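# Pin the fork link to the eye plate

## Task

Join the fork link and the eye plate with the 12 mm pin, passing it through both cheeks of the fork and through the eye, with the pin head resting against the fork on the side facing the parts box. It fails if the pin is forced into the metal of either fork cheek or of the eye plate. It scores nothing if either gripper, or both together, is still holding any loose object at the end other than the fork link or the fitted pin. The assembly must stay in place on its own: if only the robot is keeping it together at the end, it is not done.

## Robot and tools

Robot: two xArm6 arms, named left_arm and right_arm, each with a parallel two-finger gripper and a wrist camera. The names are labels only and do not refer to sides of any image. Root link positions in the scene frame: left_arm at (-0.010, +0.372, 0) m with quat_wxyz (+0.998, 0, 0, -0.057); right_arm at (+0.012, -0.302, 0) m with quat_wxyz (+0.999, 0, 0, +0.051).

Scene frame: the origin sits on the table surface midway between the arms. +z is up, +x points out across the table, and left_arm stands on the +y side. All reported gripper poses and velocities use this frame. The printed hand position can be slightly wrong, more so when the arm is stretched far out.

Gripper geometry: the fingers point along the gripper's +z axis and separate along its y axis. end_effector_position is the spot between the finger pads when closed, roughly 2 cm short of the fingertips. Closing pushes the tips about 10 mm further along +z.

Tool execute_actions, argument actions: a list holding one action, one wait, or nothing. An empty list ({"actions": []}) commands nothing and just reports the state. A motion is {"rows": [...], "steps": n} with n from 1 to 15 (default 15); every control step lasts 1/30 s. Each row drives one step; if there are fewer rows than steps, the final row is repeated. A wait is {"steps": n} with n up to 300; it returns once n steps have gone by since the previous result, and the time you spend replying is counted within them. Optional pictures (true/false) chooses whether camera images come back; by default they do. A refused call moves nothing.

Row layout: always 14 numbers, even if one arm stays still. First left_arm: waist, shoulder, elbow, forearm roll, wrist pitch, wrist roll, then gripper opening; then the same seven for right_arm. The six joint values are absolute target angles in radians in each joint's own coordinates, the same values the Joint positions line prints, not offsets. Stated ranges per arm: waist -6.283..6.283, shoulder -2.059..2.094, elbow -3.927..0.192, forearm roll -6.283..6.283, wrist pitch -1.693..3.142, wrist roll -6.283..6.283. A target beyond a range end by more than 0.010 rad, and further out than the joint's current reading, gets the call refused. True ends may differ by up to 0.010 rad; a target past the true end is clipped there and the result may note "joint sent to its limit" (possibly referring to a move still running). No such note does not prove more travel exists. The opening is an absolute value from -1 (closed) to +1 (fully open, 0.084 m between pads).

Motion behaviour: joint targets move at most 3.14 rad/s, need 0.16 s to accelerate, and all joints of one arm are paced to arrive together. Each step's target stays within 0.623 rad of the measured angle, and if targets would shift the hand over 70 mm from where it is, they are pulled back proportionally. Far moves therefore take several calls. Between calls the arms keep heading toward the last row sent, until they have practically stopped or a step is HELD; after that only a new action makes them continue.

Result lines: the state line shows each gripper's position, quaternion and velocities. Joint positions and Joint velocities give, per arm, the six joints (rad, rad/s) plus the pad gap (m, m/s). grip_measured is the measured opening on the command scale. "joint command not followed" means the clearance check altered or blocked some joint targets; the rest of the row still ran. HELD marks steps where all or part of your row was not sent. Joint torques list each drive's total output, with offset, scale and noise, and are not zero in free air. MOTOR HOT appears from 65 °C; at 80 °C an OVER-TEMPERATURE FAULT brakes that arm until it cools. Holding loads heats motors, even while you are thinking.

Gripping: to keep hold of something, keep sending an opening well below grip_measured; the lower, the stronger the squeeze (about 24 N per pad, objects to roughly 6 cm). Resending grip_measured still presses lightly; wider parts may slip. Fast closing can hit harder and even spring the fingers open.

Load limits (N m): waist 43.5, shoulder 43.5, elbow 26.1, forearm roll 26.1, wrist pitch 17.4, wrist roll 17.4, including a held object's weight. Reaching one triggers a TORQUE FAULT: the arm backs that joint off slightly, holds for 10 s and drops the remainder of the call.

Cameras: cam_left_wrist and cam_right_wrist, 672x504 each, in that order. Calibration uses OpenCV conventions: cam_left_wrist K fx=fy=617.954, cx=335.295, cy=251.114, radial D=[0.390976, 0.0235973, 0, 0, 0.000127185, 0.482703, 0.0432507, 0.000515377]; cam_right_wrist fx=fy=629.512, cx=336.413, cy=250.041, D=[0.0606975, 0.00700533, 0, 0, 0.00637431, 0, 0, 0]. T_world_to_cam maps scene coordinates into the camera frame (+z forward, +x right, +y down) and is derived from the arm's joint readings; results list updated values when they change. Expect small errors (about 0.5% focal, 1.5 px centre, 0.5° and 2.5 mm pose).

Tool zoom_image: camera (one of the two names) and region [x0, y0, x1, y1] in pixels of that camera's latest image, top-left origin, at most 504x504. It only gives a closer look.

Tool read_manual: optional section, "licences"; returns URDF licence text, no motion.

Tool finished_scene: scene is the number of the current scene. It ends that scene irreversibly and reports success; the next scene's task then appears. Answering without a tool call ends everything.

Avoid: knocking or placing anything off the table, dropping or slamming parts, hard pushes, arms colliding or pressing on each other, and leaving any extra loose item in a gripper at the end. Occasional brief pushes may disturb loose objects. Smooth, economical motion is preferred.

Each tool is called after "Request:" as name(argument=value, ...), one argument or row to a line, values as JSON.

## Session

Request:
execute_actions(
  actions=[],
)

Scene clock: 0.00 s of 6033.50 s.
left_arm: end_effector_position=(+0.2463, +0.1118, +0.1296) grip_measured=+1.00 end_effector_quat_wxyz=(+0.536, +0.214, +0.728, -0.369) end_effector_velocity=(-0.000, +0.000, -0.000) end_effector_angular_velocity=(+0.000, +0.000, -0.000) | right_arm: end_effector_position=(+0.2050, -0.0231, +0.2868) grip_measured=+1.00 end_effector_quat_wxyz=(+0.153, +0.507, +0.714, +0.458) end_effector_velocity=(-0.000, +0.000, +0.000) end_effector_angular_velocity=(+0.001, -0.001, +0.001)
Joint positions: left_arm=[-0.545 -0.295  0.041 -2.895  1.171 -0.38   0.084] | right_arm=[ 0.991 -1.236 -0.055 -0.892  0.504 -0.189  0.084]
Joint velocities: left_arm=[ 0.  0.  0.  0. -0. -0.  0.] | right_arm=[-0.    -0.001 -0.     0.    -0.001 -0.    -0.   ]
Joint torques (N m, as the arm reports them, + toward a larger angle): no reading
Motor temperatures (°C, as the motors report them): left_arm=[29 36 37 33 34 35] | right_arm=[32 31 30 32 38 29]
camera_calibration (this result's frames):
cam_left_wrist: T_world_to_cam=[[0.689288, 0.653614, -0.312524, -0.172305], [0.343832, 0.0845731, 0.935215, -0.149726], [0.637701, -0.752088, -0.166438, 0.0801407], [0, 0, 0, 1]] pos_world=[0.119143, 0.185557, 0.0995152]
cam_right_wrist: T_world_to_cam=[[0.576901, 0.0718359, 0.813649, -0.320523], [0.447361, -0.861227, -0.241156, 0.023268], [0.683413, 0.503118, -0.52898, 0.149775], [0, 0, 0, 1]] pos_world=[0.0721432, -0.0322903, 0.345632]

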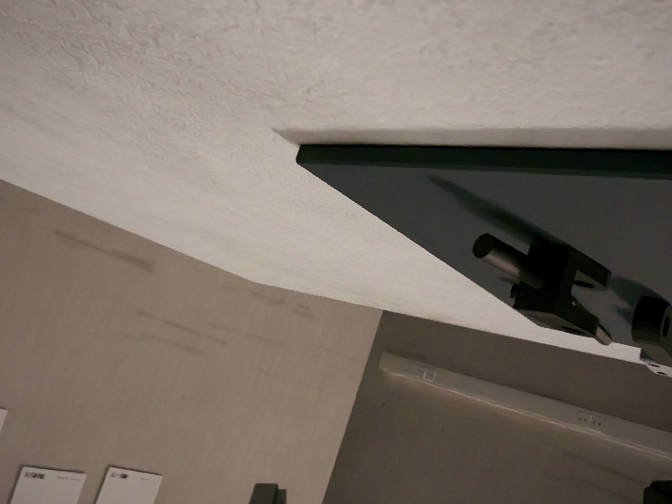

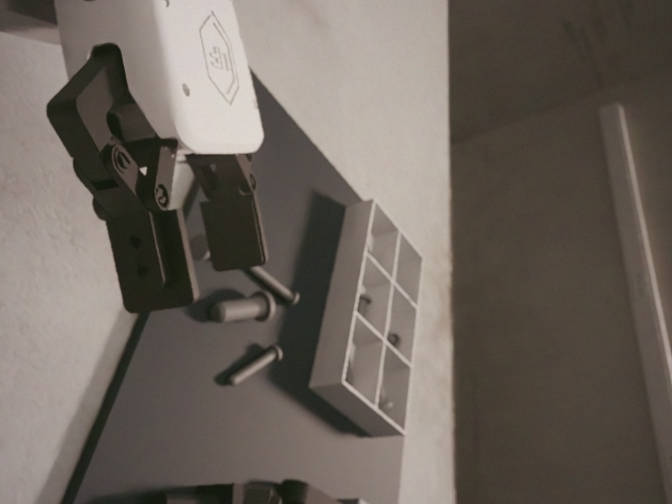

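Request:
execute_actions(
  actions=[
    {"rows":[[-0.1,-0.295,0.041,-2.895,1.171,-0.38,1,-0.1,-1.236,-0.055,-0.892,0.504,-0.189,1]]},
  ],
  pictures=false,
)

Request:
execute_actions(
  actions=[
    {"steps":20},
  ],
  pictures=false,
)

Request:
execute_actions(
  actions=[
    {"rows":[[-0.1,-0.092,-1.16,-2.895,1.171,-0.38,1,-0.1,-1.0,-0.231,0,-1.094,0,1]]},
  ],
  pictures=false,
)

Request:
execute_actions(
  actions=[
    {"steps":45},
  ],
  pictures=false,
)

Request:
execute_actions(
  actions=[
    {"rows":[[-0.5,-0.092,-1.16,0,1.252,0.956,1,-0.1,-1.0,-0.231,0,-1.094,0,1]]},
  ],
  pictures=false,
)

Request:
execute_actions(
  actions=[
    {"steps":75},
  ],
)

Scene clock: 8.10 s of 6033.50 s.
left_arm: end_effector_position=(+0.3299, +0.2387, +0.1294) grip_measured=+1.00 end_effector_quat_wxyz=(+0.601, +0.057, +0.757, -0.249) end_effector_velocity=(+0.035, +0.091, -0.001) end_effector_angular_velocity=(+0.001, +0.003, +0.267) | right_arm: end_effector_position=(+0.3179, -0.1555, +0.2868) grip_measured=+1.00 end_effector_quat_wxyz=(+0.265, +0.673, +0.560, +0.404) end_effector_velocity=(+0.187, -0.390, +0.000) end_effector_angular_velocity=(+0.001, -0.001, -1.274)
Joint positions: left_arm=[-0.125 -0.295  0.041 -2.895  1.171 -0.38   0.084] | right_arm=[ 0.473 -1.236 -0.055 -0.892  0.504 -0.189  0.084]
Joint velocities: left_arm=[ 0.27   0.001  0.002  0.003  0.001  0.    -0.   ] | right_arm=[-1.274 -0.001  0.     0.     0.    -0.     0.   ]
Joint torques (N m, as the arm reports them, + toward a larger angle): left_arm=[ -3.38  -9.81 -11.52   0.63   1.42   0.33] | right_arm=[  0.11   1.23 -14.6    0.42  -1.49   0.66]
Motor temperatures (°C, as the motors report them): left_arm=[29 36 38 33 34 35] | right_arm=[32 31 32 32 38 29]
Steps of this call (steps 1 to 90: nothing new was sent; then 4.60 s passed at rest; steps 91 to 105: all 15 steps of this action). Readings (joint positions):
91: left_arm=[-0.544 -0.295 0.041 -2.895 1.171 -0.380] | right_arm=[0.990 -1.236 -0.055 -0.892 0.504 -0.189]
92: left_arm=[-0.540 -0.295 0.041 -2.894 1.171 -0.380] | right_arm=[0.986 -1.236 -0.055 -0.893 0.504 -0.189]
94: left_arm=[-0.497 -0.295 0.041 -2.894 1.171 -0.380] | right_arm=[0.944 -1.236 -0.055 -0.893 0.503 -0.189]
98: left_arm=[-0.331 -0.295 0.040 -2.895 1.171 -0.380] | right_arm=[0.771 -1.236 -0.055 -0.892 0.504 -0.189]
105: the state above

Scene clock: 8.77 s of 6033.50 s.
left_arm: end_effector_position=(+0.3332, +0.2472, +0.1295) grip_measured=+1.00 end_effector_quat_wxyz=(+0.604, +0.048, +0.758, -0.242) end_effector_velocity=(-0.000, +0.000, -0.000) end_effector_angular_velocity=(+0.000, +0.000, +0.001) | right_arm: end_effector_position=(+0.3489, -0.3429, +0.2869) grip_measured=+1.00 end_effector_quat_wxyz=(+0.367, +0.803, +0.349, +0.314) end_effector_velocity=(-0.002, -0.014, -0.000) end_effector_angular_velocity=(+0.000, +0.000, -0.043)
Joint positions: left_arm=[-0.1   -0.295  0.041 -2.895  1.171 -0.38   0.084] | right_arm=[-0.095 -1.236 -0.055 -0.892  0.504 -0.189  0.084]
Joint velocities: left_arm=[ 0.001 -0.     0.     0.    -0.     0.    -0.   ] | right_arm=[-0.043  0.    -0.    -0.    -0.    -0.     0.   ]
Joint torques (N m, as the arm reports them, + toward a larger angle): left_arm=[ -0.68  -9.64 -11.45   0.47   1.46   0.21] | right_arm=[  0.61   0.94 -14.58   0.37  -1.41   0.61]
Motor temperatures (°C, as the motors report them): left_arm=[29 36 38 33 34 35] | right_arm=[32 31 32 32 38 29]
Steps of this call (steps 1 to 20: the robot went on to your last target). Readings (joint positions):
1: left_arm=[-0.118 -0.295 0.041 -2.895 1.171 -0.380] | right_arm=[0.430 -1.236 -0.055 -0.892 0.504 -0.189]
2: left_arm=[-0.113 -0.295 0.041 -2.895 1.171 -0.380] | right_arm=[0.387 -1.236 -0.055 -0.892 0.504 -0.189]
4: left_arm=[-0.107 -0.295 0.041 -2.895 1.171 -0.380] | right_arm=[0.302 -1.236 -0.055 -0.892 0.504 -0.189]
8: left_arm=[-0.102 -0.295 0.041 -2.895 1.171 -0.380] | right_arm=[0.132 -1.236 -0.055 -0.892 0.504 -0.189]
20: the state above

Scene clock: 9.27 s of 6033.50 s.
left_arm: end_effector_position=(+0.4593, +0.2198, +0.2541) grip_measured=+1.00 end_effector_quat_wxyz=(+0.702, +0.062, +0.662, -0.255) end_effector_velocity=(+0.250, -0.054, +0.343) end_effector_angular_velocity=(-0.147, -0.677, +0.001) | right_arm: end_effector_position=(+0.3969, -0.2690, +0.4277) grip_measured=+1.00 end_effector_quat_wxyz=(+0.109, +0.767, +0.163, +0.611) end_effector_velocity=(+0.017, +0.025, +0.437) end_effector_angular_velocity=(+1.327, -1.408, +0.112)
Joint positions: left_arm=[-0.1   -0.198 -0.332 -2.895  1.171 -0.38   0.084] | right_arm=[-0.099 -1.075 -0.176 -0.334 -0.094 -0.06   0.084]
Joint velocities: left_arm=[ 0.     0.159 -0.852 -0.    -0.     0.     0.   ] | right_arm=[-0.006  0.231 -0.171  1.034 -1.563  0.186  0.   ]
Joint torques (N m, as the arm reports them, + toward a larger angle): left_arm=[ -0.3  -18.77 -15.83   0.51   1.67   0.36] | right_arm=[  0.    -0.58 -13.95  -0.11  -2.16   0.42]
Motor temperatures (°C, as the motors report them): left_arm=[29 36 38 33 34 35] | right_arm=[32 31 32 32 38 29]
Steps of this call (steps 1 to 15: all 15 steps of this action). Readings (joint positions):
1: left_arm=[-0.100 -0.295 0.041 -2.895 1.171 -0.380] | right_arm=[-0.096 -1.236 -0.055 -0.892 0.503 -0.189]
2: left_arm=[-0.100 -0.293 0.037 -2.895 1.171 -0.380] | right_arm=[-0.097 -1.234 -0.056 -0.887 0.498 -0.187]
4: left_arm=[-0.100 -0.279 0.001 -2.895 1.169 -0.380] | right_arm=[-0.098 -1.218 -0.066 -0.843 0.454 -0.174]
8: left_arm=[-0.100 -0.243 -0.129 -2.895 1.171 -0.380] | right_arm=[-0.098 -1.151 -0.119 -0.650 0.262 -0.121]
15: the state above

Scene clock: 10.77 s of 6033.50 s.
left_arm: end_effector_position=(+0.5641, +0.1972, +0.6546) grip_measured=+1.00 end_effector_quat_wxyz=(+0.890, +0.093, +0.358, -0.267) end_effector_velocity=(-0.000, -0.000, +0.002) end_effector_angular_velocity=(-0.001, -0.003, -0.001) | right_arm: end_effector_position=(+0.2813, -0.3021, +0.6522) grip_measured=+1.00 end_effector_quat_wxyz=(-0.001, +0.397, +0.000, +0.918) end_effector_velocity=(+0.001, -0.000, -0.000) end_effector_angular_velocity=(+0.000, +0.001, +0.000)
Joint positions: left_arm=[-0.1   -0.092 -1.16  -2.895  1.171 -0.38   0.084] | right_arm=[-0.1   -1.    -0.231 -0.    -1.094 -0.     0.084]
Joint velocities: left_arm=[ 0.     0.    -0.004  0.     0.    -0.001  0.   ] | right_arm=[-0.     0.001 -0.     0.     0.     0.     0.   ]
Joint torques (N m, as the arm reports them, + toward a larger angle): left_arm=[ -0.36 -28.13 -22.2    0.2    2.11   0.22] | right_arm=[ -0.14   0.94 -12.62  -0.05  -0.34   0.7 ]
Motor temperatures (°C, as the motors report them): left_arm=[29 36 38 33 34 35] | right_arm=[32 31 32 32 38 29]
Steps of this call (steps 1 to 45: the robot went on to your last target). Readings (joint positions):
1: left_arm=[-0.100 -0.192 -0.360 -2.895 1.171 -0.380] | right_arm=[-0.099 -1.067 -0.181 -0.301 -0.147 -0.054]
2: left_arm=[-0.100 -0.188 -0.389 -2.895 1.171 -0.380] | right_arm=[-0.099 -1.061 -0.186 -0.271 -0.200 -0.049]
4: left_arm=[-0.100 -0.179 -0.445 -2.895 1.171 -0.380] | right_arm=[-0.099 -1.049 -0.195 -0.219 -0.307 -0.039]
8: left_arm=[-0.100 -0.163 -0.557 -2.895 1.171 -0.380] | right_arm=[-0.100 -1.032 -0.208 -0.141 -0.527 -0.025]
45: the state above

Scene clock: 11.27 s of 6033.50 s.
left_arm: end_effector_position=(+0.4739, +0.0268, +0.6311) grip_measured=+1.00 end_effector_quat_wxyz=(+0.879, +0.370, +0.245, -0.174) end_effector_velocity=(-0.265, -0.347, -0.112) end_effector_angular_velocity=(+1.237, -1.264, -0.130) | right_arm: end_effector_position=(+0.2813, -0.3021, +0.6522) grip_measured=+1.00 end_effector_quat_wxyz=(-0.001, +0.397, +0.000, +0.918) end_effector_velocity=(+0.000, +0.001, -0.000) end_effector_angular_velocity=(-0.000, +0.000, +0.002)
Joint positions: left_arm=[-0.297 -0.092 -1.16  -2.509  1.211  0.006  0.084] | right_arm=[-0.1   -1.    -0.231  0.    -1.094 -0.     0.084]
Joint velocities: left_arm=[-0.401 -0.001  0.001  1.089  0.081  1.085  0.   ] | right_arm=[ 0.002 -0.    -0.    -0.     0.001 -0.     0.   ]
Joint torques (N m, as the arm reports them, + toward a larger angle): left_arm=[  0.16 -27.89 -21.84   0.04   1.67   0.5 ] | right_arm=[ -0.01   0.99 -12.69  -0.28  -0.22   0.73]
Motor temperatures (°C, as the motors report them): left_arm=[29 36 38 33 34 35] | right_arm=[32 31 32 32 38 29]
Steps of this call (steps 1 to 15: all 15 steps of this action). Readings (joint positions):
1: left_arm=[-0.100 -0.092 -1.160 -2.895 1.171 -0.380] | right_arm=[-0.100 -1.000 -0.231 -0.000 -1.094 -0.000]
2: left_arm=[-0.102 -0.092 -1.160 -2.890 1.172 -0.374] | right_arm=[-0.100 -1.000 -0.231 -0.000 -1.094 -0.000]
4: left_arm=[-0.126 -0.092 -1.160 -2.850 1.177 -0.334] | right_arm=[-0.100 -1.000 -0.231 -0.000 -1.094 -0.000]
8: left_arm=[-0.195 -0.092 -1.160 -2.737 1.190 -0.222] | right_arm=[-0.100 -1.000 -0.231 -0.000 -1.094 -0.000]
15: the state above

Scene clock: 13.77 s of 6033.50 s.
left_arm: end_effector_position=(+0.3606, +0.1114, +0.2700) grip_measured=+1.00 end_effector_quat_wxyz=(+0.000, +0.708, -0.707, +0.000) end_effector_velocity=(+0.000, +0.000, +0.000) end_effector_angular_velocity=(+0.000, -0.001, +0.000) | right_arm: end_effector_position=(+0.2813, -0.3021, +0.6522) grip_measured=+1.00 end_effector_quat_wxyz=(-0.001, +0.397, +0.000, +0.918) end_effector_velocity=(+0.000, +0.000, -0.000) end_effector_angular_velocity=(-0.000, +0.001, +0.001)
Joint positions: left_arm=[-0.5   -0.092 -1.16  -0.     1.252  0.956  0.084] | right_arm=[-0.1   -1.    -0.231 -0.    -1.094 -0.     0.084]
Joint velocities: left_arm=[ 0.    -0.    -0.001  0.001  0.    -0.     0.   ] | right_arm=[ 0.001  0.    -0.    -0.     0.001 -0.     0.   ]
Joint torques (N m, as the arm reports them, + toward a larger angle): left_arm=[ -0.2  -26.43 -20.73   0.08  -1.27   0.24] | right_arm=[ -0.22   0.94 -12.47  -0.38  -0.2    0.53]
Motor temperatures (°C, as the motors report them): left_arm=[29 36 39 33 34 35] | right_arm=[32 31 32 32 38 29]
Steps of this call (steps 1 to 75: the robot went on to your last target). Readings (joint positions):
1: left_arm=[-0.311 -0.092 -1.160 -2.472 1.214 0.043] | right_arm=[-0.100 -1.000 -0.231 -0.000 -1.094 -0.000]
2: left_arm=[-0.323 -0.092 -1.160 -2.434 1.216 0.081] | right_arm=[-0.100 -1.000 -0.231 0.000 -1.094 0.000]
4: left_arm=[-0.348 -0.092 -1.160 -2.353 1.221 0.162] | right_arm=[-0.100 -1.000 -0.231 -0.000 -1.094 -0.000]
8: left_arm=[-0.392 -0.092 -1.160 -2.173 1.230 0.343] | right_arm=[-0.100 -1.000 -0.231 0.000 -1.094 -0.000]
75: the state above
All arms were judged still, so your last target was given up. Only a new action makes them travel on or press farther. Fingers that are still opening or closing keep moving.
camera_calibration (this result's frames):
cam_left_wrist: T_world_to_cam=[[-0.999669, -0.00940512, 0.0239299, 0.385045], [-0.00958513, 0.999927, -0.00741908, -0.0402793], [-0.0238583, -0.007646, -0.999686, 0.410896], [0, 0, 0, 1]] pos_world=[0.394335, 0.0470395, 0.401254]
cam_right_wrist: T_world_to_cam=[[-0.00880573, -0.99995, 0.00481756, -0.273237], [0.687722, -0.0095535, -0.725911, 0.342819], [0.725921, -0.00307904, 0.687772, -0.527188], [0, 0, 0, 1]] pos_world=[0.144526, -0.271571, 0.612757]

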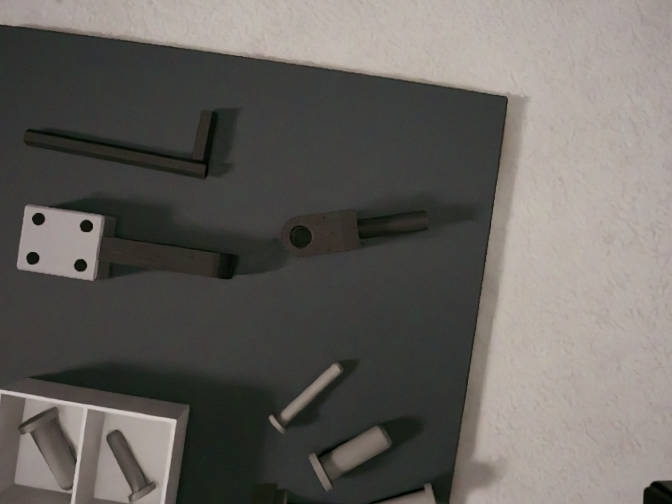

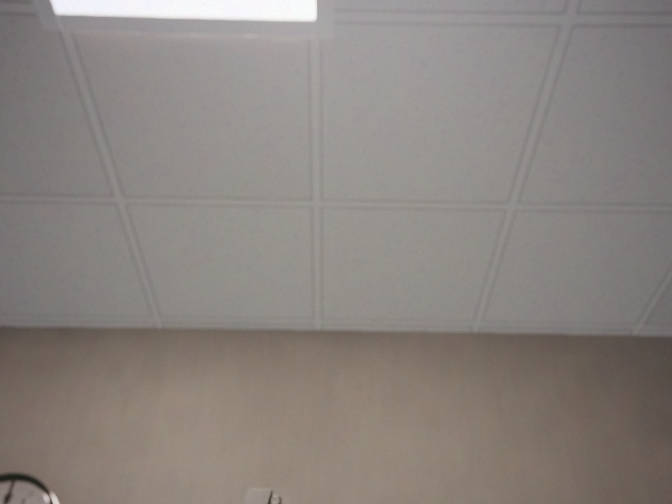

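Request:
execute_actions(
  actions=[
    {"rows":[[-0.2,-0.092,-1.16,0,1.252,1.256,-1,-0.1,-1.0,-0.231,0,-1.094,0,1]]},
  ],
  pictures=false,
)

Request:
execute_actions(
  actions=[
    {"steps":15},
  ],
)

Request:
zoom_image(
  camera="cam_left_wrist",
  region=[60, 140, 560, 504],
)

Scene clock: 21.23 s of 6033.50 s.
left_arm: end_effector_position=(+0.4195, +0.2276, +0.2700) grip_measured=-1.00 end_effector_quat_wxyz=(-0.000, +0.708, -0.706, +0.000) end_effector_velocity=(+0.015, +0.044, -0.000) end_effector_angular_velocity=(-0.004, +0.001, -0.029) | right_arm: end_effector_position=(+0.2813, -0.3021, +0.6522) grip_measured=+1.00 end_effector_quat_wxyz=(-0.001, +0.397, +0.000, +0.918) end_effector_velocity=(+0.001, +0.000, -0.000) end_effector_angular_velocity=(+0.000, +0.002, +0.000)
Joint positions: left_arm=[-0.211 -0.092 -1.16   0.     1.252  1.243  0.   ] | right_arm=[-0.1   -1.    -0.231  0.    -1.094  0.     0.084]
Joint velocities: left_arm=[ 0.105  0.    -0.    -0.005 -0.     0.136  0.   ] | right_arm=[0.    0.001 0.    0.    0.001 0.    0.   ]
Joint torques (N m, as the arm reports them, + toward a larger angle): left_arm=[ -1.76 -26.59 -20.82   0.31  -1.34   0.2 ] | right_arm=[ -0.06   0.96 -12.59  -0.4   -0.17   0.59]
Motor temperatures (°C, as the motors report them): left_arm=[29 36 39 33 35 35] | right_arm=[32 31 33 32 38 29]
Steps of this call (steps 1 to 90: nothing new was sent; then 3.97 s passed at rest; steps 91 to 105: all 15 steps of this action). Readings (joint positions):
91: left_arm=[-0.500 -0.092 -1.160 -0.000 1.252 0.956] | right_arm=[-0.100 -1.000 -0.231 -0.000 -1.094 -0.000]
92: left_arm=[-0.496 -0.092 -1.160 -0.000 1.252 0.962] | right_arm=[-0.100 -1.000 -0.231 -0.000 -1.094 0.000]
94: left_arm=[-0.458 -0.092 -1.160 -0.001 1.252 1.004] | right_arm=[-0.100 -1.000 -0.231 -0.000 -1.094 0.000]
98: left_arm=[-0.332 -0.092 -1.160 0.000 1.252 1.123] | right_arm=[-0.100 -1.000 -0.231 -0.000 -1.094 -0.000]
105: the state above

Scene clock: 21.73 s of 6033.50 s.
left_arm: end_effector_position=(+0.4210, +0.2322, +0.2700) grip_measured=-1.00 end_effector_quat_wxyz=(+0.000, +0.707, -0.707, +0.000) end_effector_velocity=(+0.000, +0.001, +0.000) end_effector_angular_velocity=(-0.001, +0.000, +0.001) | right_arm: end_effector_position=(+0.2813, -0.3021, +0.6522) grip_measured=+1.00 end_effector_quat_wxyz=(-0.001, +0.397, +0.000, +0.918) end_effector_velocity=(-0.000, +0.000, +0.000) end_effector_angular_velocity=(+0.000, -0.001, +0.000)
Joint positions: left_arm=[-0.2   -0.092 -1.16  -0.     1.252  1.256  0.   ] | right_arm=[-0.1   -1.    -0.231 -0.    -1.094  0.     0.084]
Joint velocities: left_arm=[ 0.002 -0.    -0.    -0.001  0.     0.002  0.   ] | right_arm=[ 0.    -0.001 -0.     0.    -0.     0.     0.   ]
Joint torques (N m, as the arm reports them, + toward a larger angle): left_arm=[ -0.55 -26.66 -20.81   0.14  -1.44   0.24] | right_arm=[  0.03   0.88 -12.57  -0.37  -0.2    0.71]
Motor temperatures (°C, as the motors report them): left_arm=[29 36 39 33 35 35] | right_arm=[32 31 33 32 38 29]
Steps of this call (steps 1 to 15: the robot went on to your last target). Readings (joint positions):
1: left_arm=[-0.208 -0.092 -1.160 0.000 1.252 1.247] | right_arm=[-0.100 -1.000 -0.231 -0.000 -1.094 0.000]
2: left_arm=[-0.206 -0.092 -1.160 -0.000 1.252 1.250] | right_arm=[-0.100 -1.000 -0.231 -0.000 -1.094 0.000]
4: left_arm=[-0.204 -0.092 -1.160 -0.000 1.252 1.253] | right_arm=[-0.100 -1.000 -0.231 0.000 -1.094 0.000]
8: left_arm=[-0.202 -0.092 -1.160 -0.000 1.252 1.255] | right_arm=[-0.100 -1.000 -0.231 0.000 -1.094 -0.000]
15: the state above
camera_calibration (this result's frames):
cam_left_wrist: T_world_to_cam=[[-0.999672, -0.00915219, 0.0239324, 0.446546], [-0.00933251, 0.999929, -0.00743354, -0.160656], [-0.0238626, -0.00765445, -0.999686, 0.413267], [0, 0, 0, 1]] pos_world=[0.454762, 0.167894, 0.401256]
cam_right_wrist: T_world_to_cam=[[-0.00880563, -0.99995, 0.00481752, -0.273237], [0.687722, -0.0095534, -0.725911, 0.342819], [0.725921, -0.00307899, 0.687772, -0.527188], [0, 0, 0, 1]] pos_world=[0.144526, -0.271571, 0.612757]

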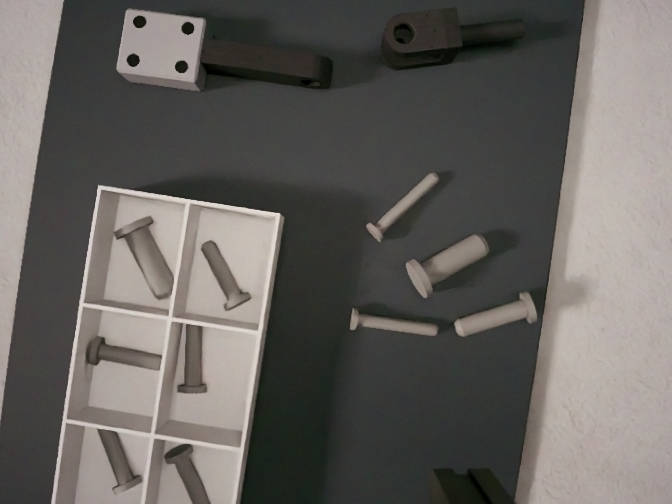

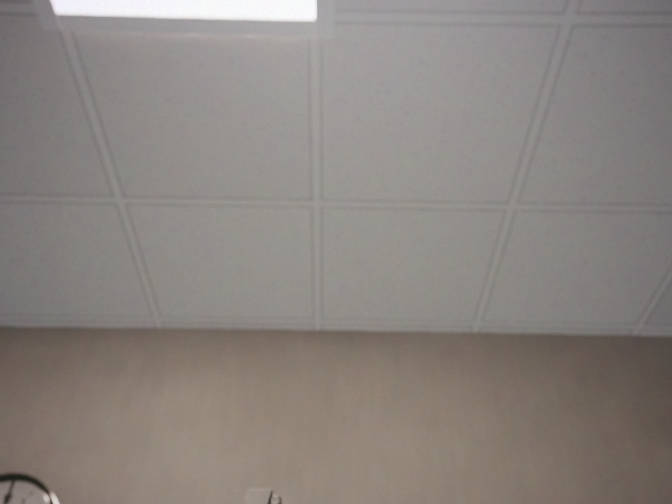

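Region (60, 140, 560, 504) of cam_left_wrist's 672x504 image, scaled by 1.008, with more detail than that image has; it fills the top 367 rows of this view, and the rest is white.

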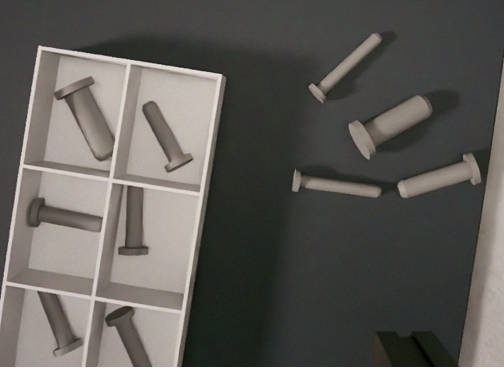

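Request:
execute_actions(
  actions=[
    {"rows":[[-0.5387,0.2,-1.0255,0,0.8255,0.818,-1,0.36,0.425,-0.231,0,-1.094,0,1]]},
  ],
  pictures=false,
)

Request:
execute_actions(
  actions=[
    {"steps":40},
  ],
  pictures=false,
)

Request:
execute_actions(
  actions=[
    {"rows":[[-0.5387,0.3158,-1.0255,0,0.7097,0.818,-1,0.36,0.425,-0.231,0,-1.094,0,1]]},
  ],
  pictures=false,
)

Request:
execute_actions(
  actions=[
    {"rows":[[-0.5527,0.3358,-1.0559,0,0.7201,0.804,-1,0.36,0.425,-0.231,0,-1.094,0,1],[-0.5527,0.3358,-1.0559,0,0.7201,0.804,-1,0.36,0.425,-0.231,0,-1.094,0,1],[-0.5527,0.3358,-1.0559,0,0.7201,0.804,-1,0.36,0.425,-0.231,0,-1.094,0,1],[-0.5527,0.3358,-1.0559,0,0.7201,0.804,-1,0.36,0.425,-0.231,0,-1.094,0,1],[-0.5667,0.3557,-1.0863,0,0.7306,0.79,-1,0.36,0.425,-0.231,0,-1.094,0,1],[-0.5667,0.3557,-1.0863,0,0.7306,0.79,-1,0.36,0.425,-0.231,0,-1.094,0,1],[-0.5667,0.3557,-1.0863,0,0.7306,0.79,-1,0.36,0.425,-0.231,0,-1.094,0,1],[-0.5667,0.3557,-1.0863,0,0.7306,0.79,-1,0.36,0.425,-0.231,0,-1.094,0,1],[-0.5806,0.3757,-1.1167,0,0.741,0.776,-1,0.36,0.425,-0.231,0,-1.094,0,1]]},
  ],
)

Scene clock: 36.37 s of 6033.50 s.
left_arm: end_effector_position=(+0.4001, +0.1102, +0.1481) grip_measured=-1.00 end_effector_quat_wxyz=(+0.000, +0.733, -0.680, -0.001) end_effector_velocity=(-0.127, -0.264, -0.286) end_effector_angular_velocity=(-0.000, -0.002, +0.173) | right_arm: end_effector_position=(+0.3939, -0.2159, +0.5268) grip_measured=+1.00 end_effector_quat_wxyz=(-0.092, +0.558, +0.062, +0.823) end_effector_velocity=(+0.196, +0.197, -0.353) end_effector_angular_velocity=(-0.199, +0.879, +0.380)
Joint positions: left_arm=[-0.455  0.128 -1.058 -0.     0.931  0.927  0.   ] | right_arm=[ 0.121 -0.625 -0.231 -0.    -1.094 -0.     0.084]
Joint velocities: left_arm=[-0.597  0.513  0.235 -0.    -0.75  -0.77   0.   ] | right_arm=[ 0.38   0.901 -0.    -0.     0.     0.     0.   ]
Joint torques (N m, as the arm reports them, + toward a larger angle): left_arm=[ -0.58 -32.03 -19.32   0.09  -1.21   0.67] | right_arm=[ -0.39  -3.39 -12.07  -0.22  -1.12   0.74]
Motor temperatures (°C, as the motors report them): left_arm=[29 36 40 33 35 35] | right_arm=[32 31 33 32 38 29]
Steps of this call (steps 1 to 15: the robot went on to your last target; steps 16 to 90: nothing new was sent; then 11.13 s passed at rest; steps 91 to 105: all 15 steps of this action). Readings (joint positions):
91: left_arm=[-0.200 -0.092 -1.160 0.000 1.252 1.256] | right_arm=[-0.100 -1.000 -0.231 0.000 -1.094 -0.000]
92: left_arm=[-0.203 -0.090 -1.159 0.000 1.247 1.250] | right_arm=[-0.097 -0.996 -0.231 0.000 -1.094 0.000]
94: left_arm=[-0.232 -0.068 -1.152 0.000 1.207 1.210] | right_arm=[-0.067 -0.957 -0.234 0.000 -1.095 0.000]
98: left_arm=[-0.315 0.008 -1.113 -0.000 1.107 1.107] | right_arm=[0.016 -0.834 -0.231 0.000 -1.094 0.000]
105: the state above

Scene clock: 37.70 s of 6033.50 s.
left_arm: end_effector_position=(+0.3793, +0.0751, +0.1084) grip_measured=-1.00 end_effector_quat_wxyz=(+0.000, +0.742, -0.671, +0.000) end_effector_velocity=(+0.000, -0.000, +0.000) end_effector_angular_velocity=(-0.001, -0.000, +0.000) | right_arm: end_effector_position=(+0.3895, -0.1151, +0.0586) grip_measured=+1.00 end_effector_quat_wxyz=(-0.100, +0.876, +0.205, +0.426) end_effector_velocity=(-0.007, -0.001, -0.014) end_effector_angular_velocity=(-0.015, +0.030, +0.006)
Joint positions: left_arm=[-0.539  0.2   -1.026 -0.     0.825  0.818  0.   ] | right_arm=[ 0.359  0.42  -0.231  0.    -1.094  0.     0.084]
Joint velocities: left_arm=[-0. -0. -0. -0.  0. -0.  0.] | right_arm=[ 0.006  0.036 -0.001 -0.    -0.002  0.     0.   ]
Joint torques (N m, as the arm reports them, + toward a larger angle): left_arm=[  0.14 -32.92 -18.79   0.26  -1.28   0.14] | right_arm=[ -0.07 -12.31  -3.2   -0.01  -2.29   0.73]
Motor temperatures (°C, as the motors report them): left_arm=[29 36 40 33 35 35] | right_arm=[32 31 33 32 38 29]
Steps of this call (steps 1 to 40: the robot went on to your last target). Readings (joint positions):
1: left_arm=[-0.475 0.145 -1.051 -0.000 0.906 0.901] | right_arm=[0.134 -0.595 -0.231 -0.000 -1.094 -0.000]
2: left_arm=[-0.494 0.161 -1.043 -0.000 0.884 0.878] | right_arm=[0.146 -0.565 -0.231 -0.000 -1.094 -0.000]
4: left_arm=[-0.519 0.184 -1.031 -0.000 0.854 0.847] | right_arm=[0.167 -0.504 -0.231 -0.000 -1.094 -0.000]
8: left_arm=[-0.533 0.195 -1.028 0.000 0.832 0.825] | right_arm=[0.205 -0.382 -0.231 -0.000 -1.094 -0.000]
40: the state above

Scene clock: 38.20 s of 6033.50 s.
left_arm: end_effector_position=(+0.3862, +0.0698, +0.0616) grip_measured=-1.00 end_effector_quat_wxyz=(-0.000, +0.742, -0.671, +0.001) end_effector_velocity=(-0.003, +0.002, -0.010) end_effector_angular_velocity=(+0.007, +0.010, +0.000) | right_arm: end_effector_position=(+0.3882, -0.1153, +0.0564) grip_measured=+1.00 end_effector_quat_wxyz=(-0.099, +0.877, +0.206, +0.424) end_effector_velocity=(-0.000, +0.000, -0.001) end_effector_angular_velocity=(-0.001, +0.002, +0.001)
Joint positions: left_arm=[-0.539  0.313 -1.027 -0.     0.711  0.818  0.   ] | right_arm=[ 0.36   0.425 -0.231  0.    -1.094  0.     0.084]
Joint velocities: left_arm=[-0.     0.017  0.008 -0.    -0.012  0.     0.   ] | right_arm=[ 0.001  0.001  0.    -0.     0.001  0.     0.   ]
Joint torques (N m, as the arm reports them, + toward a larger angle): left_arm=[ -0.2  -34.36 -17.71   0.46  -1.36   0.31] | right_arm=[ -0.01 -12.4   -2.95  -0.16  -2.25   0.67]
Motor temperatures (°C, as the motors report them): left_arm=[29 36 40 33 35 35] | right_arm=[32 31 33 32 38 29]
Steps of this call (steps 1 to 15: all 15 steps of this action). Readings (joint positions):
1: left_arm=[-0.539 0.200 -1.026 -0.000 0.825 0.818] | right_arm=[0.359 0.421 -0.231 0.000 -1.094 0.000]
2: left_arm=[-0.539 0.204 -1.026 -0.000 0.820 0.818] | right_arm=[0.360 0.422 -0.231 0.000 -1.094 0.000]
4: left_arm=[-0.539 0.237 -1.031 -0.000 0.781 0.818] | right_arm=[0.360 0.423 -0.231 0.000 -1.094 0.000]
8: left_arm=[-0.539 0.305 -1.020 0.000 0.728 0.818] | right_arm=[0.360 0.424 -0.231 0.000 -1.094 0.000]
15: the state above

Scene clock: 38.70 s of 6033.50 s.
left_arm: end_effector_position=(+0.3889, +0.0418, +0.0603) grip_measured=-1.00 end_effector_quat_wxyz=(-0.000, +0.742, -0.671, +0.000) end_effector_velocity=(+0.002, -0.017, -0.001) end_effector_angular_velocity=(+0.002, +0.002, +0.006) | right_arm: end_effector_position=(+0.3882, -0.1154, +0.0563) grip_measured=+1.00 end_effector_quat_wxyz=(-0.099, +0.877, +0.206, +0.423) end_effector_velocity=(+0.000, -0.000, -0.000) end_effector_angular_velocity=(-0.000, +0.000, -0.001)
Joint positions: left_arm=[-0.579  0.372 -1.111 -0.     0.739  0.779  0.   ] | right_arm=[ 0.36   0.425 -0.231  0.    -1.094 -0.     0.084]
Joint velocities: left_arm=[-0.023  0.038 -0.058  0.     0.022 -0.029  0.   ] | right_arm=[-0.001  0.     0.    -0.     0.    -0.     0.   ]
Joint torques (N m, as the arm reports them, + toward a larger angle): left_arm=[  0.48 -36.75 -17.78   0.38  -1.06   0.25] | right_arm=[  0.04 -12.22  -3.14  -0.01  -2.32   0.6 ]
Motor temperatures (°C, as the motors report them): left_arm=[29 36 40 33 35 35] | right_arm=[32 31 33 32 38 29]
Steps of this call (steps 1 to 15: all 15 steps of this action). Readings (joint positions):
1: left_arm=[-0.539 0.314 -1.027 -0.000 0.711 0.818] | right_arm=[0.360 0.425 -0.231 0.000 -1.094 0.000]
2: left_arm=[-0.540 0.317 -1.030 0.000 0.712 0.816] | right_arm=[0.360 0.425 -0.231 0.000 -1.094 0.000]
4: left_arm=[-0.546 0.326 -1.043 -0.000 0.716 0.810] | right_arm=[0.360 0.425 -0.231 0.000 -1.094 0.000]
8: left_arm=[-0.559 0.345 -1.070 0.000 0.725 0.798] | right_arm=[0.360 0.425 -0.231 0.000 -1.094 -0.000]
15: the state above
camera_calibration (this result's frames):
cam_left_wrist: T_world_to_cam=[[-0.993876, -0.107951, 0.0235947, 0.419568], [-0.10816, 0.994103, -0.00778033, 0.0665911], [-0.0226157, -0.0102847, -0.999691, 0.201028], [0, 0, 0, 1]] pos_world=[0.428748, -0.0188382, 0.191584]
cam_right_wrist: T_world_to_cam=[[0.447892, -0.894026, 0.0105166, -0.248116], [-0.549126, -0.284348, -0.78588, 0.290327], [0.705587, 0.346215, -0.61829, -0.0726144], [0, 0, 0, 1]] pos_world=[0.321791, -0.114128, 0.185875]

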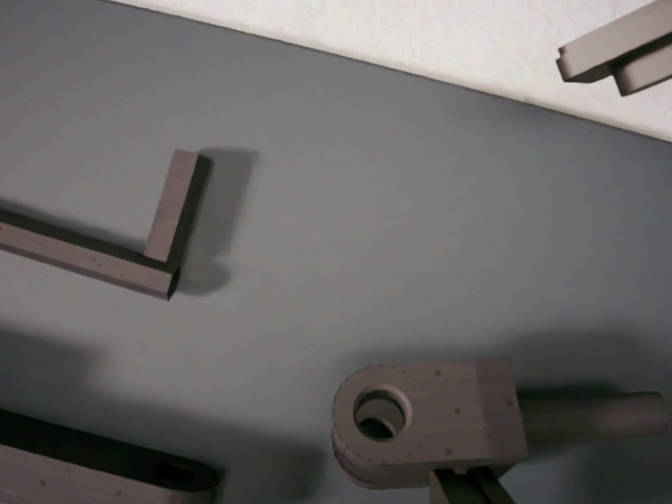

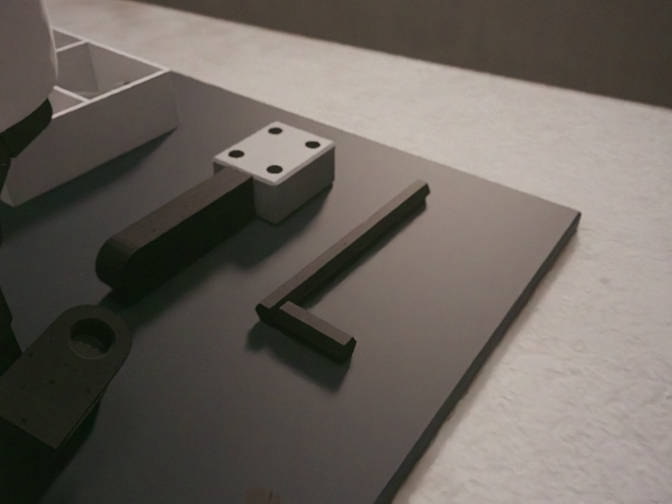

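Request:
execute_actions(
  actions=[
    {"rows":[[-0.57,0.25,-1.1,0,0.85,0.776,-0.3,-0.2,0.3,-0.231,0,-1.094,0,1]]},
  ],
  pictures=false,
)

Request:
execute_actions(
  actions=[
    {"rows":[[-0.6708,0.25,-1.0585,0,0.8085,-0.9448,-0.3,-0.2,0.3,-0.231,0,-1.094,0,1]]},
  ],
  pictures=false,
)

Request:
execute_actions(
  actions=[
    {"steps":22},
  ],
  pictures=false,
)

Request:
execute_actions(
  actions=[
    {"rows":[[-0.6708,0.382,-1.0585,0,0.6765,-0.9448,-0.3,-0.2,0.3,-0.231,0,-1.094,0,1]]},
  ],
  pictures=false,
)

Request:
execute_actions(
  actions=[
    {"rows":[[-0.6708,0.382,-1.0585,0,0.6765,-0.9448,-0.3,-0.2,0.3,-0.231,0,-1.094,0,1],[-0.6708,0.382,-1.0585,0,0.6765,-0.9448,-0.3,-0.2,0.3,-0.231,0,-1.094,0,1],[-0.6708,0.382,-1.0585,0,0.6765,-0.9448,-0.45,-0.2,0.3,-0.231,0,-1.094,0,1],[-0.6708,0.382,-1.0585,0,0.6765,-0.9448,-0.6,-0.2,0.3,-0.231,0,-1.094,0,1],[-0.6708,0.382,-1.0585,0,0.6765,-0.9448,-0.7,-0.2,0.3,-0.231,0,-1.094,0,1],[-0.6708,0.382,-1.0585,0,0.6765,-0.9448,-0.8,-0.2,0.3,-0.231,0,-1.094,0,1],[-0.6708,0.382,-1.0585,0,0.6765,-0.9448,-1,-0.2,0.3,-0.231,0,-1.094,0,1]]},
  ],
)

Scene clock: 60.40 s of 6033.50 s.
left_arm: end_effector_position=(+0.3828, +0.0523, +0.1083) grip_measured=-0.32 end_effector_quat_wxyz=(+0.000, +0.745, -0.667, -0.001) end_effector_velocity=(+0.003, -0.002, +0.011) end_effector_angular_velocity=(-0.009, -0.011, +0.002) | right_arm: end_effector_position=(+0.4494, -0.2818, +0.0961) grip_measured=+1.00 end_effector_quat_wxyz=(-0.011, +0.879, +0.021, +0.476) end_effector_velocity=(+0.056, -0.425, +0.094) end_effector_angular_velocity=(+0.010, -0.213, -0.974)
Joint positions: left_arm=[-0.57   0.253 -1.099  0.     0.849  0.776  0.03 ] | right_arm=[-0.054  0.333 -0.231  0.    -1.094  0.     0.084]
Joint velocities: left_arm=[ 0.001 -0.019 -0.007 -0.001  0.012 -0.001 -0.   ] | right_arm=[-0.974 -0.217  0.002 -0.001  0.001 -0.     0.   ]
Joint torques (N m, as the arm reports them, + toward a larger angle): left_arm=[ -0.31 -34.54 -19.34   0.1   -1.43   0.37] | right_arm=[ -0.04 -11.86  -4.12  -0.08  -2.26   0.62]
Motor temperatures (°C, as the motors report them): left_arm=[29 37 40 33 35 35] | right_arm=[32 31 31 32 38 29]
Steps of this call (steps 1 to 15: the robot went on to your last target; steps 16 to 90: nothing new was sent; then 18.20 s passed at rest; steps 91 to 105: all 15 steps of this action). Readings (joint positions):
91: left_arm=[-0.581 0.375 -1.117 0.000 0.741 0.776] | right_arm=[0.360 0.425 -0.231 -0.000 -1.094 -0.000]
92: left_arm=[-0.580 0.372 -1.115 -0.000 0.746 0.776] | right_arm=[0.356 0.424 -0.231 -0.000 -1.094 -0.000]
94: left_arm=[-0.577 0.338 -1.106 0.000 0.781 0.776] | right_arm=[0.315 0.415 -0.231 -0.001 -1.094 -0.000]
98: left_arm=[-0.571 0.262 -1.108 -0.000 0.832 0.776] | right_arm=[0.176 0.384 -0.232 0.000 -1.094 0.000]
105: the state above

Scene clock: 60.90 s of 6033.50 s.
left_arm: end_effector_position=(+0.3465, +0.0211, +0.0981) grip_measured=-0.32 end_effector_quat_wxyz=(-0.000, +0.958, -0.288, -0.000) end_effector_velocity=(-0.021, -0.019, -0.003) end_effector_angular_velocity=(-0.006, -0.007, +2.730) | right_arm: end_effector_position=(+0.4529, -0.3454, +0.1101) grip_measured=+1.00 end_effector_quat_wxyz=(+0.024, +0.871, -0.042, +0.490) end_effector_velocity=(+0.000, -0.006, +0.001) end_effector_angular_velocity=(-0.000, -0.003, -0.013)
Joint positions: left_arm=[-0.665  0.25  -1.061 -0.     0.811 -0.194  0.03 ] | right_arm=[-0.198  0.3   -0.231 -0.    -1.094 -0.     0.084]
Joint velocities: left_arm=[-0.057 -0.004  0.019  0.001 -0.024 -2.787  0.   ] | right_arm=[-0.012 -0.003 -0.001  0.001  0.     0.     0.   ]
Joint torques (N m, as the arm reports them, + toward a larger angle): left_arm=[  0.64 -34.44 -19.16   0.24  -1.43   0.26] | right_arm=[ -0.37 -12.11  -4.51  -0.04  -2.21   0.63]
Motor temperatures (°C, as the motors report them): left_arm=[29 37 40 33 35 35] | right_arm=[32 31 31 32 38 29]
Steps of this call (steps 1 to 15: all 15 steps of this action). Readings (joint positions):
1: left_arm=[-0.570 0.252 -1.099 0.000 0.849 0.776] | right_arm=[-0.087 0.325 -0.231 0.000 -1.094 0.000]
2: left_arm=[-0.571 0.252 -1.099 0.000 0.848 0.770] | right_arm=[-0.117 0.318 -0.231 0.000 -1.094 0.000]
4: left_arm=[-0.577 0.251 -1.097 0.000 0.842 0.725] | right_arm=[-0.161 0.309 -0.231 0.001 -1.094 0.000]
8: left_arm=[-0.618 0.250 -1.080 -0.000 0.826 0.456] | right_arm=[-0.190 0.302 -0.231 -0.000 -1.094 -0.000]
15: the state above

Scene clock: 61.63 s of 6033.50 s.
left_arm: end_effector_position=(+0.3440, +0.0192, +0.0975) grip_measured=-0.32 end_effector_quat_wxyz=(+0.000, +0.997, +0.080, +0.000) end_effector_velocity=(-0.001, +0.001, -0.001) end_effector_angular_velocity=(+0.001, +0.001, +0.009) | right_arm: end_effector_position=(+0.4529, -0.3461, +0.1104) grip_measured=+1.00 end_effector_quat_wxyz=(+0.024, +0.870, -0.043, +0.490) end_effector_velocity=(+0.000, -0.000, +0.000) end_effector_angular_velocity=(+0.000, -0.000, -0.000)
Joint positions: left_arm=[-0.671  0.25  -1.059  0.     0.808 -0.944  0.03 ] | right_arm=[-0.2    0.3   -0.231 -0.    -1.094 -0.     0.084]
Joint velocities: left_arm=[-0.    -0.     0.002 -0.    -0.    -0.009  0.   ] | right_arm=[-0.    -0.001 -0.    -0.     0.001  0.     0.   ]
Joint torques (N m, as the arm reports them, + toward a larger angle): left_arm=[ -0.37 -34.17 -18.73   0.34  -1.3    0.46] | right_arm=[ -0.14 -12.05  -4.7    0.11  -2.28   0.74]
Motor temperatures (°C, as the motors report them): left_arm=[29 37 40 33 35 35] | right_arm=[32 31 31 32 38 29]
Steps of this call (steps 1 to 22: the robot went on to your last target). Readings (joint positions):
1: left_arm=[-0.666 0.250 -1.060 -0.000 0.810 -0.288] | right_arm=[-0.199 0.300 -0.231 -0.000 -1.094 -0.000]
2: left_arm=[-0.667 0.250 -1.060 -0.000 0.810 -0.381] | right_arm=[-0.199 0.300 -0.231 -0.000 -1.094 -0.000]
4: left_arm=[-0.669 0.250 -1.059 0.000 0.809 -0.566] | right_arm=[-0.199 0.300 -0.231 -0.000 -1.094 -0.000]
8: left_arm=[-0.670 0.250 -1.059 -0.000 0.809 -0.837] | right_arm=[-0.200 0.300 -0.231 -0.000 -1.094 -0.000]
22: the state above

Scene clock: 62.13 s of 6033.50 s.
left_arm: end_effector_position=(+0.3497, +0.0135, +0.0429) grip_measured=-0.32 end_effector_quat_wxyz=(+0.001, +0.997, +0.080, +0.001) end_effector_velocity=(-0.003, +0.003, -0.011) end_effector_angular_velocity=(+0.008, +0.008, +0.000) | right_arm: end_effector_position=(+0.4529, -0.3461, +0.1104) grip_measured=+1.00 end_effector_quat_wxyz=(+0.024, +0.870, -0.043, +0.490) end_effector_velocity=(-0.000, +0.000, -0.000) end_effector_angular_velocity=(+0.000, +0.001, +0.000)
Joint positions: left_arm=[-0.671  0.379 -1.06  -0.     0.678 -0.945  0.03 ] | right_arm=[-0.2    0.3   -0.231 -0.    -1.094  0.     0.084]
Joint velocities: left_arm=[-0.     0.018  0.008 -0.001 -0.015  0.    -0.   ] | right_arm=[ 0.  0. -0.  0.  0.  0.  0.]
Joint torques (N m, as the arm reports them, + toward a larger angle): left_arm=[ -1.08 -35.82 -16.83   0.62  -1.14   0.4 ] | right_arm=[ -0.06 -11.62  -4.6   -0.16  -2.3    0.57]
Motor temperatures (°C, as the motors report them): left_arm=[29 37 40 33 35 35] | right_arm=[32 31 31 32 38 29]
Steps of this call (steps 1 to 15: all 15 steps of this action). Readings (joint positions):
1: left_arm=[-0.671 0.250 -1.059 0.000 0.808 -0.944] | right_arm=[-0.200 0.300 -0.231 -0.000 -1.094 0.000]
2: left_arm=[-0.671 0.254 -1.059 -0.000 0.803 -0.944] | right_arm=[-0.200 0.300 -0.231 -0.000 -1.094 -0.000]
4: left_arm=[-0.671 0.288 -1.064 -0.000 0.762 -0.945] | right_arm=[-0.200 0.300 -0.231 -0.000 -1.094 -0.000]
8: left_arm=[-0.671 0.369 -1.052 0.000 0.699 -0.945] | right_arm=[-0.200 0.300 -0.231 -0.000 -1.094 0.000]
15: the state above

Scene clock: 62.63 s of 6033.50 s.
left_arm: end_effector_position=(+0.3491, +0.0141, +0.0411) grip_measured=-0.74 end_effector_quat_wxyz=(+0.000, +0.997, +0.080, +0.000) end_effector_velocity=(-0.000, -0.000, -0.000) end_effector_angular_velocity=(+0.000, +0.000, -0.000) | right_arm: end_effector_position=(+0.4529, -0.3461, +0.1104) grip_measured=+1.00 end_effector_quat_wxyz=(+0.024, +0.870, -0.043, +0.490) end_effector_velocity=(-0.000, -0.000, -0.000) end_effector_angular_velocity=(+0.000, +0.001, -0.000)
Joint positions: left_arm=[-0.671  0.382 -1.059 -0.     0.677 -0.945  0.011] | right_arm=[-0.2    0.3   -0.231  0.    -1.094  0.     0.084]
Joint velocities: left_arm=[-0.  0. -0. -0. -0.  0.  0.] | right_arm=[-0.     0.     0.     0.     0.001  0.    -0.   ]
Joint torques (N m, as the arm reports them, + toward a larger angle): left_arm=[  0.01 -36.19 -17.6    0.08  -1.17   0.32] | right_arm=[ -0.27 -11.88  -4.68  -0.08  -2.27   0.66]
Motor temperatures (°C, as the motors report them): left_arm=[29 37 40 33 35 35] | right_arm=[32 31 31 32 38 29]
Steps of this call (steps 1 to 15: all 15 steps of this action). Readings (joint positions):
1: left_arm=[-0.671 0.380 -1.060 -0.000 0.678 -0.945] | right_arm=[-0.200 0.300 -0.231 -0.000 -1.094 -0.000]
2: left_arm=[-0.671 0.380 -1.059 -0.000 0.677 -0.945] | right_arm=[-0.200 0.300 -0.231 -0.000 -1.094 0.000]
4: left_arm=[-0.671 0.381 -1.059 -0.000 0.677 -0.945] | right_arm=[-0.200 0.300 -0.231 0.000 -1.094 -0.000]
8: left_arm=[-0.671 0.382 -1.059 -0.000 0.677 -0.945] | right_arm=[-0.200 0.300 -0.231 -0.000 -1.094 0.000]
15: the state above
camera_calibration (this result's frames):
cam_left_wrist: T_world_to_cam=[[0.167746, -0.985536, 0.0240786, -0.0156138], [-0.985764, -0.167968, -0.00749804, 0.412412], [0.011434, -0.022478, -0.999682, 0.168978], [0, 0, 0, 1]] pos_world=[0.407228, 0.0576824, 0.172392]
cam_right_wrist: T_world_to_cam=[[-0.0967446, -0.99525, 0.0108485, -0.272389], [-0.513996, 0.040624, -0.85683, 0.407118], [0.852319, -0.0884697, -0.515485, -0.233228], [0, 0, 0, 1]] pos_world=[0.38169, -0.308268, 0.23156]

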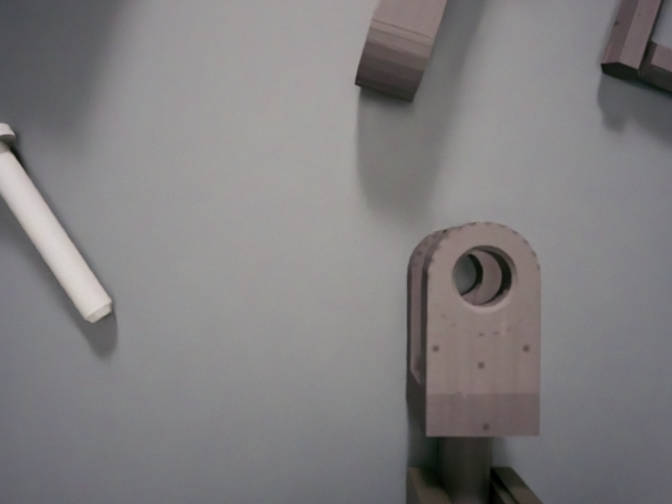

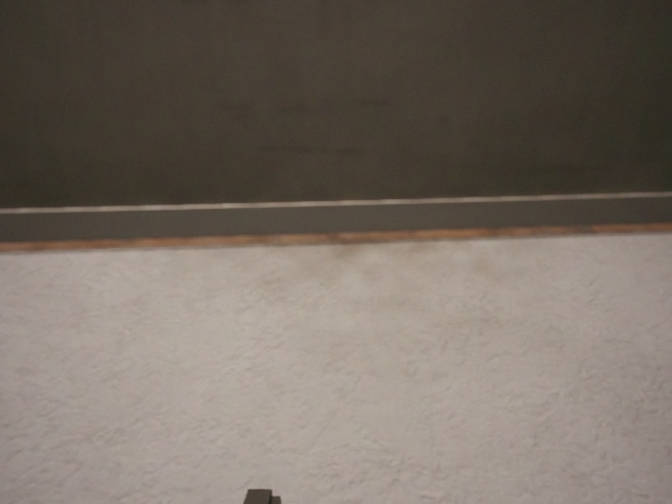

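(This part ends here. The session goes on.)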